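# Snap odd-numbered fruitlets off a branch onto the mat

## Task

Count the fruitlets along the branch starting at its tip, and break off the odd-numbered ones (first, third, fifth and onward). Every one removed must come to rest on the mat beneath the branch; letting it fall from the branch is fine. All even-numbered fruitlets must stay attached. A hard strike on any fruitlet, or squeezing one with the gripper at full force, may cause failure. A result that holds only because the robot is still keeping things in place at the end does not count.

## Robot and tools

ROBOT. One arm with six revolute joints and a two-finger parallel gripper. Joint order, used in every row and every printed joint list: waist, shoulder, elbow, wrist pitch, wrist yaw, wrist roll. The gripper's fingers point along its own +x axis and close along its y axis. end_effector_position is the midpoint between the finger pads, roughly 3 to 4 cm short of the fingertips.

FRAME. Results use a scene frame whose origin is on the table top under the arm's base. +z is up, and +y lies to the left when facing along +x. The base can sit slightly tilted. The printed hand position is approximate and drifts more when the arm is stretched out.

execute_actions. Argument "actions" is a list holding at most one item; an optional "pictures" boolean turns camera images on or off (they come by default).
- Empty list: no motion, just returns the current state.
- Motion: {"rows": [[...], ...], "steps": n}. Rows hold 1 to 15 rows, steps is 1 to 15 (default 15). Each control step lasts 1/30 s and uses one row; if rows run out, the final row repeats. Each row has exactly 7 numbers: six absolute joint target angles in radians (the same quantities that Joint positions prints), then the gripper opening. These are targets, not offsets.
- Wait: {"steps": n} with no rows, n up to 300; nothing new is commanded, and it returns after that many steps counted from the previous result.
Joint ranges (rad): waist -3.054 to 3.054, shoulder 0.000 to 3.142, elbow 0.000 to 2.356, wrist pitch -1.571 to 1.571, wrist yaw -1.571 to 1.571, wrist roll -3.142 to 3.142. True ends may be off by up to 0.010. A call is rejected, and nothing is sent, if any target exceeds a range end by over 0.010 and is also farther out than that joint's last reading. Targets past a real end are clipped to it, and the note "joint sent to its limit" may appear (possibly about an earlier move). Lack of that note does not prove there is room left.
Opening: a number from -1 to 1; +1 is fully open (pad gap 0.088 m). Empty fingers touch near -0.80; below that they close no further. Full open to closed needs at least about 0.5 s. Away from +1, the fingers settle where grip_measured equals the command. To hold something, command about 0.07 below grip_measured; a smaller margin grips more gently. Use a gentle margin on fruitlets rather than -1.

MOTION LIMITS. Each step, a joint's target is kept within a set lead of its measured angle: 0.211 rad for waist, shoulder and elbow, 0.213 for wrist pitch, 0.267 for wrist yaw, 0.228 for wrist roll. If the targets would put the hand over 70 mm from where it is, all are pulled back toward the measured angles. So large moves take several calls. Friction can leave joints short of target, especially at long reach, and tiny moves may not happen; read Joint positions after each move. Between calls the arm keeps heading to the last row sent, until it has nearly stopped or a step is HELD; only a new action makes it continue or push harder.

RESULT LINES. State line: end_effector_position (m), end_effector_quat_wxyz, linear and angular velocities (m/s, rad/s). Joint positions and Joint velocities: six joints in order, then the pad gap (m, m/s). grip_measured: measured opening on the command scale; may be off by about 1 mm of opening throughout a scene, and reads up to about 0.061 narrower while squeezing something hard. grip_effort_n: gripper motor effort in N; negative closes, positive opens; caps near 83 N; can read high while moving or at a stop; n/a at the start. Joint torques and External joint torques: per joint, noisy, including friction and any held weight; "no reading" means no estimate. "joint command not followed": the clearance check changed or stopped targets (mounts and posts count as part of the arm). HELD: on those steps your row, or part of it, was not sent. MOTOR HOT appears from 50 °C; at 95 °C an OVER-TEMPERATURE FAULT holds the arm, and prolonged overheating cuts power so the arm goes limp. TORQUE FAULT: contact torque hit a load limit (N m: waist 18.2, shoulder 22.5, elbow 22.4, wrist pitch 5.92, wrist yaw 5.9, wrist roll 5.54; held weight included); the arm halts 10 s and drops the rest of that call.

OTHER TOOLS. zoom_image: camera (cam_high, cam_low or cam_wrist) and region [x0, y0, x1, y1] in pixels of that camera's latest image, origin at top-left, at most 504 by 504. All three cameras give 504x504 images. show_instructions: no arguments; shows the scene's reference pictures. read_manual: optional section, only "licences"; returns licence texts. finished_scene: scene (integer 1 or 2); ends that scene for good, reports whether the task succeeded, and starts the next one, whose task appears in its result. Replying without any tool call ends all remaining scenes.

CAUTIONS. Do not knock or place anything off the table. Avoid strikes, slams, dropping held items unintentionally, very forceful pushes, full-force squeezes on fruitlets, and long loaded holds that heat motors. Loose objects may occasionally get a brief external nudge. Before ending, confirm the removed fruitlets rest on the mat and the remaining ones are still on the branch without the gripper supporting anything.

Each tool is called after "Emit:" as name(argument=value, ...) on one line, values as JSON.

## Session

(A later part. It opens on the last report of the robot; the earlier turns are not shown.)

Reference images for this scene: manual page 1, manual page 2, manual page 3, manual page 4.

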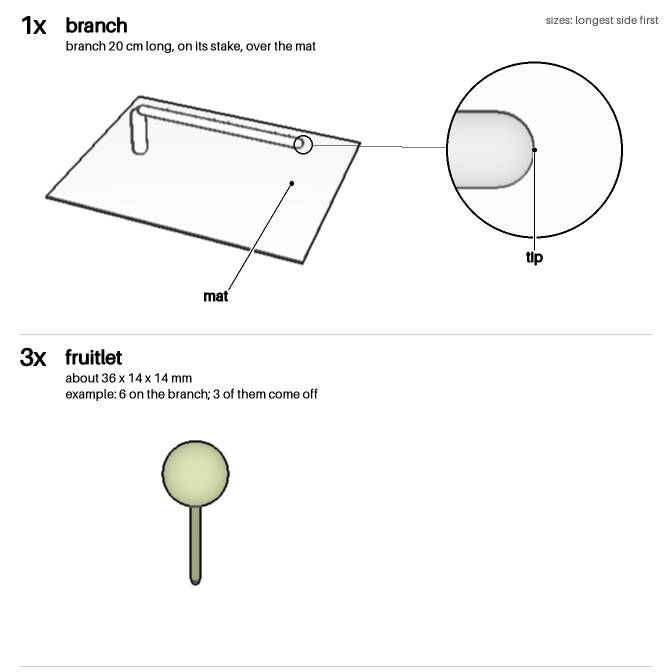

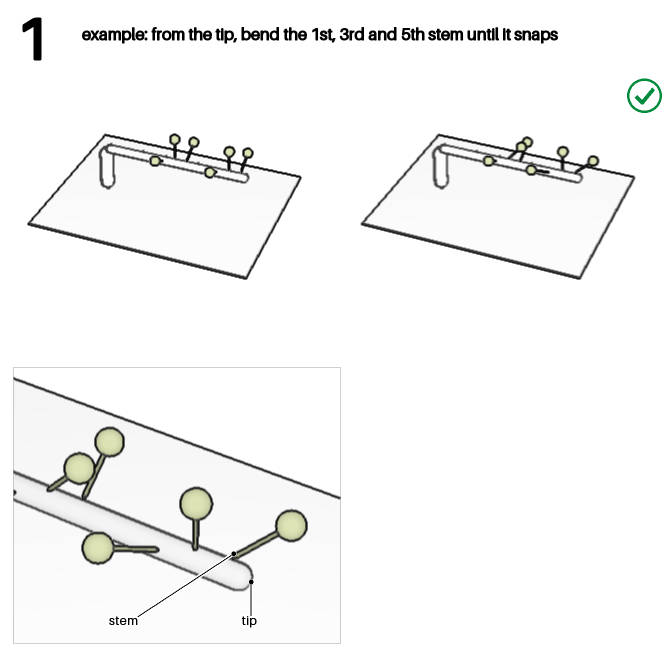

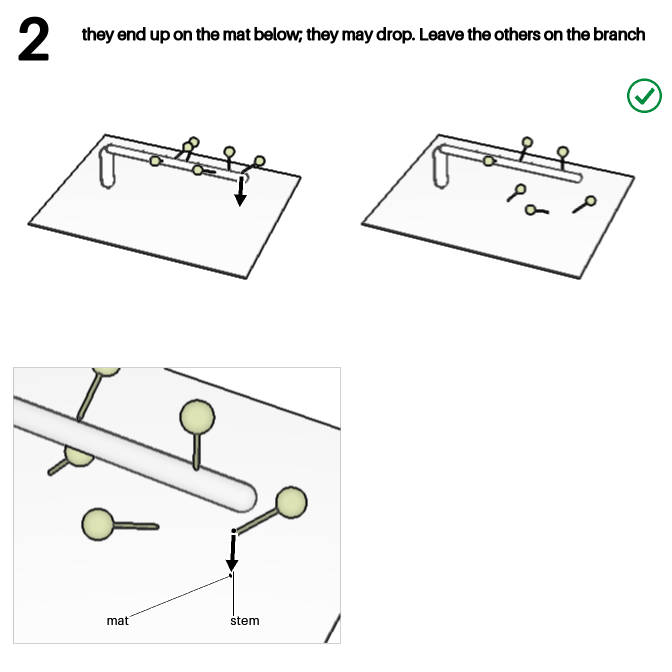

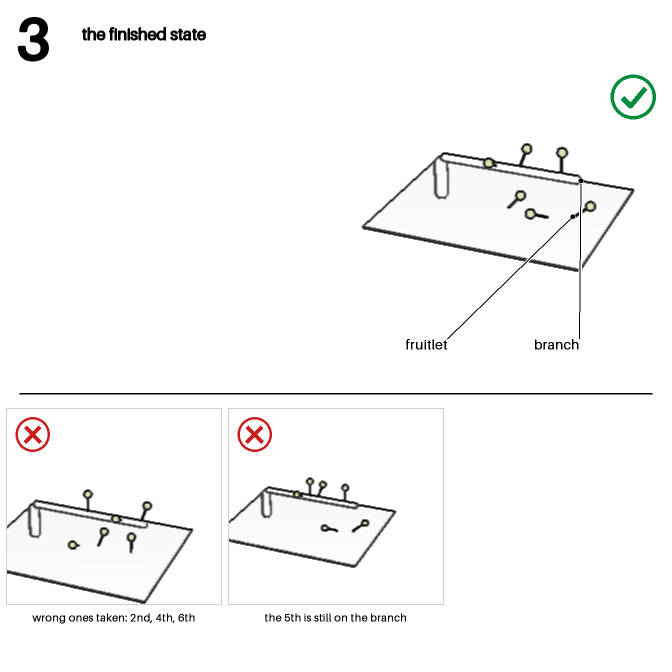

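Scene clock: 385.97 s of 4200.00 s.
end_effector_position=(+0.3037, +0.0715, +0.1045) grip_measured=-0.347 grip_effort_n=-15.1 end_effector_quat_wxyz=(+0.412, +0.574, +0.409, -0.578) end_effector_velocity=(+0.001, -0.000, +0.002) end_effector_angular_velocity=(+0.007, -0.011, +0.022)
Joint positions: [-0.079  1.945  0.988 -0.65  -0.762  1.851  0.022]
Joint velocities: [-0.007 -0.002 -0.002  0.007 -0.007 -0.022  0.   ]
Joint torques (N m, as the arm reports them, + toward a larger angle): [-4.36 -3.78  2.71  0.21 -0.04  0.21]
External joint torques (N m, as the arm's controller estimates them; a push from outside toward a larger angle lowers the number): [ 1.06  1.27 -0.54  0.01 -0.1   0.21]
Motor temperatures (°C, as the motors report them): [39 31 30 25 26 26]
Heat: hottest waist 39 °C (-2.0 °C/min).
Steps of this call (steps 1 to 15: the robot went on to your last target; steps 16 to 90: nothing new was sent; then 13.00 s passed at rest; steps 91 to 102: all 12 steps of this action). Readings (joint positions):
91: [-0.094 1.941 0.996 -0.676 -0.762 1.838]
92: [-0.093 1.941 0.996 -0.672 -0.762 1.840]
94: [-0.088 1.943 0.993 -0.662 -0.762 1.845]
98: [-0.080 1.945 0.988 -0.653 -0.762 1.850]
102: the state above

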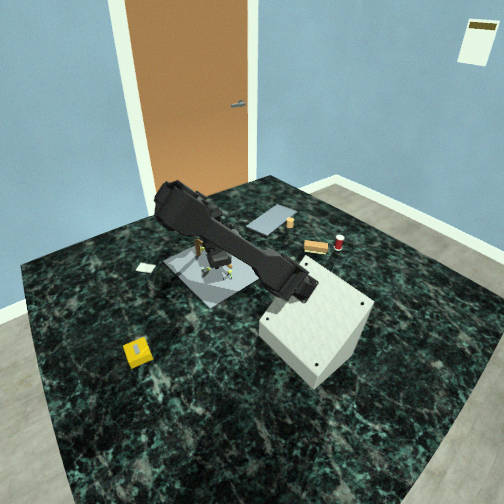

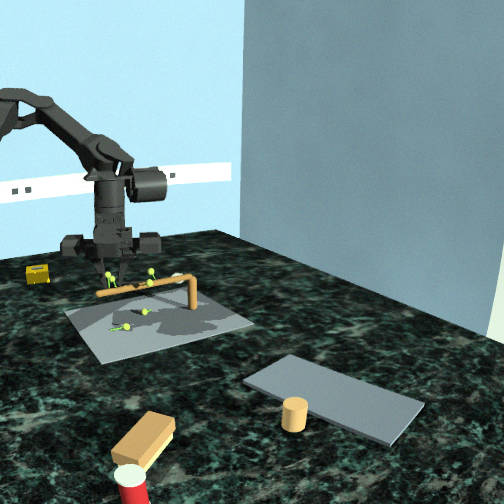

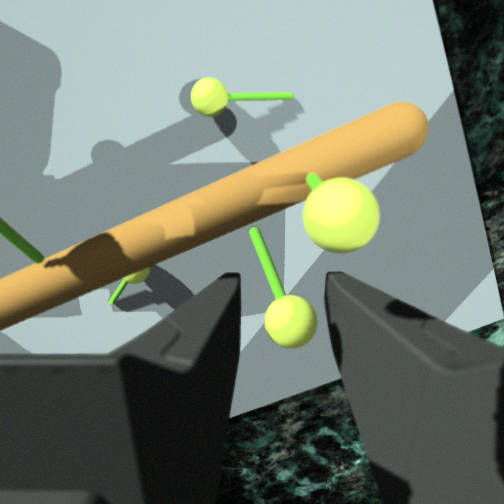

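Emit:
execute_actions(actions=[{"rows":[[-0.075,1.964,0.990,-0.643,-0.765,1.861,-0.35],[-0.073,1.972,0.998,-0.638,-0.765,1.864,-0.35],[-0.072,1.980,1.007,-0.638,-0.765,1.865,-0.35],[-0.071,1.988,1.016,-0.639,-0.765,1.866,-0.35],[-0.070,1.995,1.025,-0.641,-0.765,1.866,-0.35],[-0.070,2.002,1.033,-0.642,-0.765,1.866,-0.35]],"steps":14}])

Scene clock: 394.50 s of 4200.00 s.
end_effector_position=(+0.3129, +0.0688, +0.0991) grip_measured=-0.347 grip_effort_n=-15.1 end_effector_quat_wxyz=(+0.410, +0.573, +0.409, -0.579) end_effector_velocity=(-0.000, +0.000, -0.002) end_effector_angular_velocity=(+0.008, +0.010, +0.015)
Joint positions: [-0.073  1.99   1.026 -0.643 -0.763  1.859  0.022]
Joint velocities: [ 0.002  0.012  0.007 -0.007 -0.007 -0.022 -0.   ]
Joint torques (N m, as the arm reports them, + toward a larger angle): [-4.51 -3.88  4.03  0.14 -0.04  0.22]
External joint torques (N m, as the arm's controller estimates them; a push from outside toward a larger angle lowers the number): [ 1.08  1.32  0.88 -0.03 -0.11  0.22]
Motor temperatures (°C, as the motors report them): [39 31 30 25 26 26]
Heat: hottest waist 39 °C (-1.0 °C/min).
Steps of this call (steps 1 to 15: the robot went on to your last target; steps 16 to 90: nothing new was sent; then 5.07 s passed at rest; steps 91 to 104: all 14 steps of this action). Readings (joint positions):
91: [-0.079 1.947 0.988 -0.649 -0.762 1.853]
92: [-0.079 1.949 0.988 -0.646 -0.763 1.854]
94: [-0.077 1.960 0.994 -0.644 -0.763 1.856]
98: [-0.073 1.985 1.017 -0.643 -0.763 1.859]
104: the state above

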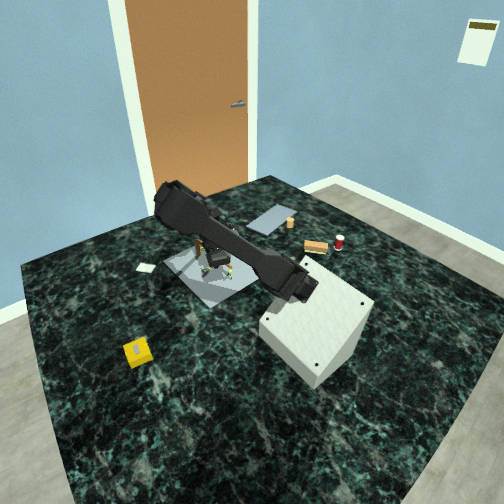

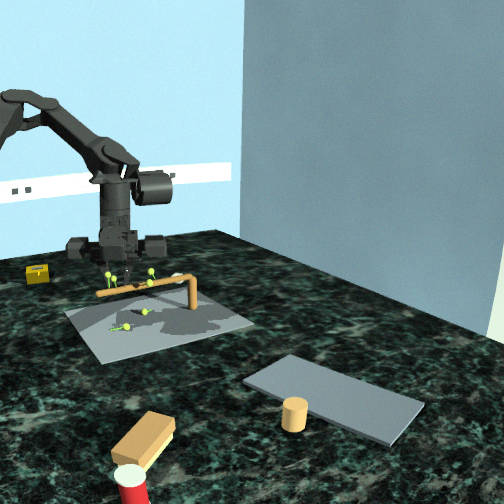

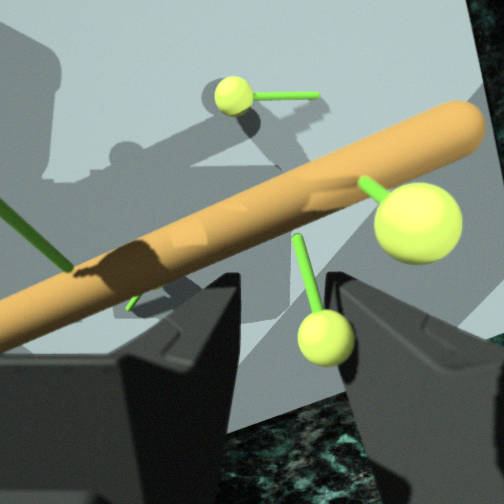

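Emit:
execute_actions(actions=[{"rows":[[-0.069,2.007,1.043,-0.645,-0.765,1.866,-0.35],[-0.068,2.012,1.054,-0.648,-0.765,1.866,-0.35],[-0.067,2.018,1.065,-0.651,-0.765,1.866,-0.35],[-0.066,2.024,1.076,-0.654,-0.765,1.866,-0.35],[-0.065,2.030,1.087,-0.657,-0.765,1.866,-0.35],[-0.064,2.036,1.098,-0.660,-0.765,1.866,-0.35]],"steps":14}])

Scene clock: 401.17 s of 4200.00 s.
end_effector_position=(+0.3279, +0.0711, +0.0992) grip_measured=-0.347 grip_effort_n=-15.1 end_effector_quat_wxyz=(+0.416, +0.572, +0.411, -0.575) end_effector_velocity=(+0.002, -0.000, -0.000) end_effector_angular_velocity=(+0.007, +0.003, +0.000)
Joint positions: [-0.066  2.024  1.089 -0.658 -0.763  1.86   0.022]
Joint velocities: [-0.002  0.012  0.012 -0.007 -0.007 -0.007 -0.   ]
Joint torques (N m, as the arm reports them, + toward a larger angle): [-4.79 -4.23  4.3  -0.04 -0.02  0.21]
External joint torques (N m, as the arm's controller estimates them; a push from outside toward a larger angle lowers the number): [ 1.09  1.29  1.05 -0.23 -0.09  0.22]
Motor temperatures (°C, as the motors report them): [39 31 30 25 26 26]
Heat: hottest waist 39 °C (-1.0 °C/min).
Steps of this call (steps 1 to 15: the robot went on to your last target; steps 16 to 90: nothing new was sent; then 3.20 s passed at rest; steps 91 to 104: all 14 steps of this action). Readings (joint positions):
91: [-0.072 1.992 1.028 -0.643 -0.763 1.860]
92: [-0.072 1.994 1.032 -0.644 -0.763 1.860]
94: [-0.071 2.002 1.046 -0.647 -0.763 1.860]
98: [-0.068 2.019 1.080 -0.653 -0.763 1.860]
104: the state above

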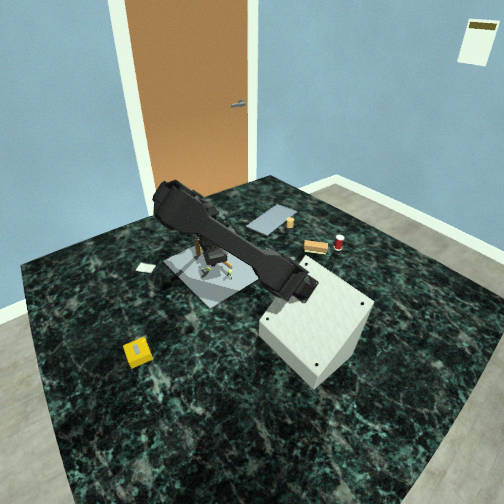

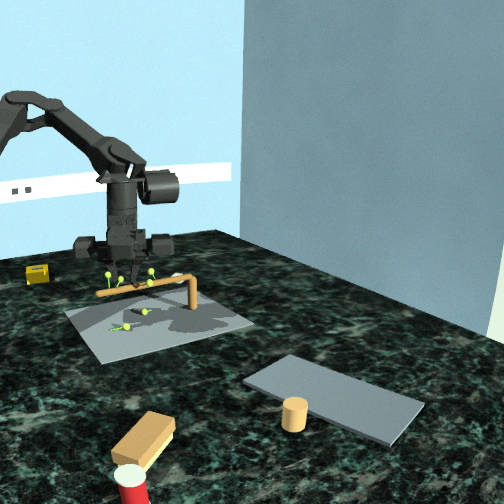

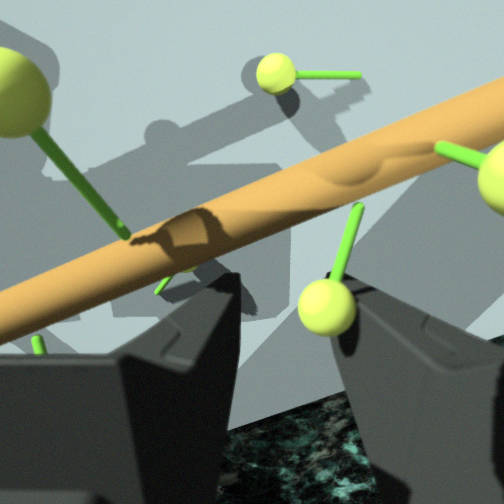

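Emit:
execute_actions(actions=[{"rows":[[-0.069,2.044,1.102,-0.661,-0.765,1.860,-0.35],[-0.073,2.052,1.108,-0.663,-0.765,1.856,-0.35],[-0.075,2.059,1.117,-0.665,-0.765,1.853,-0.35],[-0.076,2.066,1.126,-0.668,-0.765,1.850,-0.35],[-0.077,2.073,1.135,-0.670,-0.765,1.847,-0.35],[-0.078,2.080,1.144,-0.673,-0.765,1.844,-0.35]],"steps":14}])

Scene clock: 411.33 s of 4200.00 s.
end_effector_position=(+0.3377, +0.0661, +0.0982) grip_measured=-0.347 grip_effort_n=-14.7 end_effector_quat_wxyz=(+0.414, +0.573, +0.411, -0.576) end_effector_velocity=(+0.000, +0.002, +0.002) end_effector_angular_velocity=(+0.008, +0.007, -0.003)
Joint positions: [-0.075  2.067  1.136 -0.671 -0.764  1.851  0.022]
Joint velocities: [-0.002  0.002  0.012 -0.022 -0.007 -0.007 -0.   ]
Joint torques (N m, as the arm reports them, + toward a larger angle): [-5.32 -4.2   4.22 -0.04  0.03 -0.26]
External joint torques (N m, as the arm's controller estimates them; a push from outside toward a larger angle lowers the number): [ 0.82  1.53  0.94 -0.23 -0.03 -0.26]
Motor temperatures (°C, as the motors report them): [39 31 30 25 26 26]
Heat: hottest waist 39 °C (-1.0 °C/min).
Steps of this call (steps 1 to 15: the robot went on to your last target; steps 16 to 90: nothing new was sent; then 6.70 s passed at rest; steps 91 to 104: all 14 steps of this action). Readings (joint positions):
91: [-0.066 2.026 1.091 -0.659 -0.763 1.860]
92: [-0.066 2.029 1.094 -0.660 -0.763 1.860]
94: [-0.068 2.039 1.103 -0.663 -0.763 1.860]
98: [-0.074 2.062 1.128 -0.667 -0.763 1.854]
104: the state above

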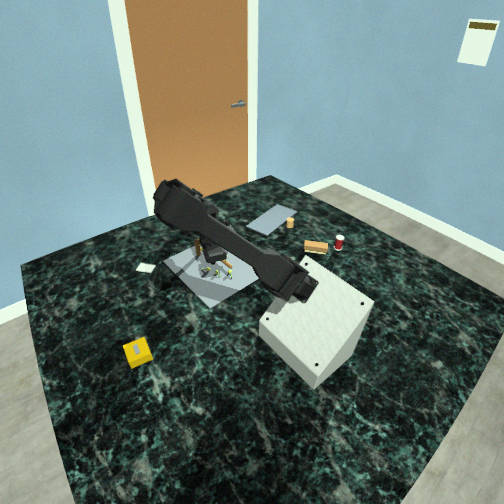

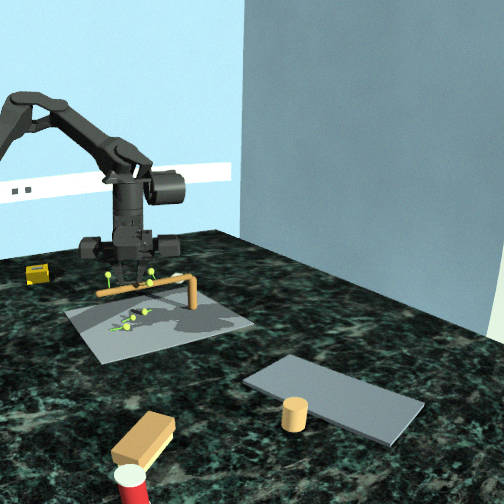

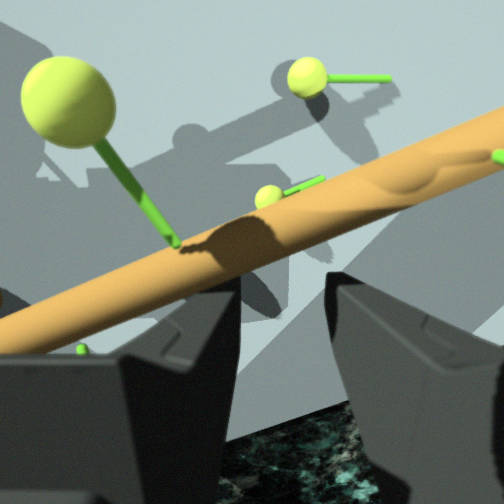

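Emit:
execute_actions(actions=[{"rows":[[-0.068,2.055,1.14,-0.675,-0.765,1.86,-0.35],[-0.066,2.045,1.142,-0.685,-0.765,1.86,-0.35],[-0.072,2.04,1.148,-0.71,-0.765,1.85,-0.35],[-0.085,2.032,1.158,-0.74,-0.764,1.835,-0.35],[-0.10,2.024,1.17,-0.775,-0.763,1.82,-0.35],[-0.115,2.014,1.182,-0.81,-0.762,1.80,-0.35],[-0.13,2.004,1.194,-0.845,-0.761,1.785,-0.35],[-0.145,1.994,1.206,-0.88,-0.76,1.77,-0.35],[-0.158,1.986,1.218,-0.91,-0.76,1.755,-0.35],[-0.168,1.978,1.228,-0.94,-0.76,1.74,-0.35]],"steps":15}])

Scene clock: 421.00 s of 4200.00 s.
end_effector_position=(+0.3351, +0.0759, +0.1518) grip_measured=-0.348 grip_effort_n=-14.7 end_effector_quat_wxyz=(+0.406, +0.581, +0.404, -0.578) end_effector_velocity=(-0.013, +0.012, +0.019) end_effector_angular_velocity=(+0.019, +0.051, -0.016)
Joint positions: [-0.167  1.985  1.222 -0.922 -0.764  1.753  0.022]
Joint velocities: [-0.022 -0.032  0.042 -0.168 -0.007 -0.066 -0.   ]
Joint torques (N m, as the arm reports them, + toward a larger angle): [-4.83 -5.73  4.18 -0.15  0.17 -0.26]
External joint torques (N m, as the arm's controller estimates them; a push from outside toward a larger angle lowers the number): [ 0.74 -0.94  0.8  -0.28  0.1  -0.26]
Motor temperatures (°C, as the motors report them): [40 31 30 25 26 26]
Heat: hottest waist 40 °C (+1.0 °C/min).
Steps of this call (steps 1 to 15: the robot went on to your last target; steps 16 to 90: nothing new was sent; then 6.17 s passed at rest; steps 91 to 105: all 15 steps of this action). Readings (joint positions):
91: [-0.075 2.068 1.137 -0.673 -0.764 1.851]
92: [-0.074 2.067 1.137 -0.674 -0.764 1.851]
94: [-0.074 2.062 1.141 -0.698 -0.764 1.850]
98: [-0.104 2.035 1.169 -0.802 -0.764 1.810]
105: the state above

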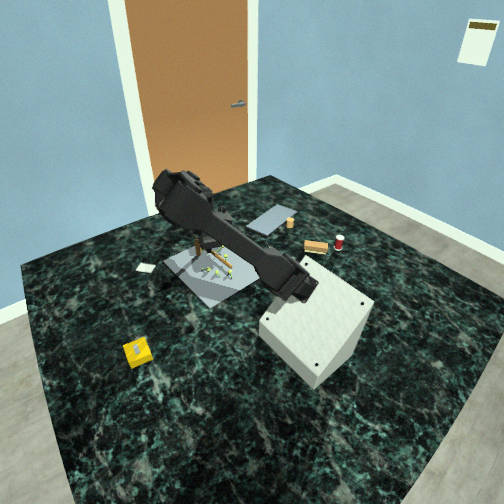

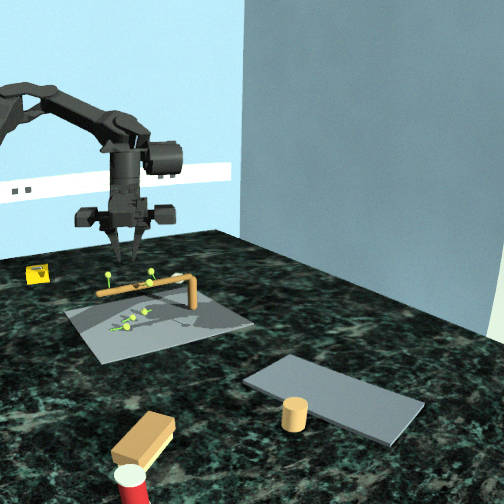

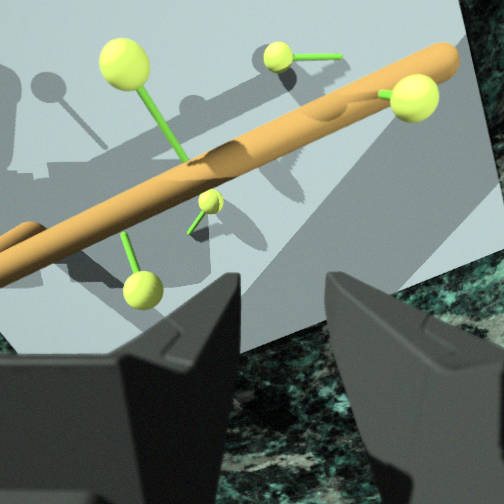

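#2, #4 and #6 are still on the branch. #1, #3 and #5 are on the mat; cam_low shows all three there.

Emit:
finished_scene(scene=2)

The scene is finished: the task was done.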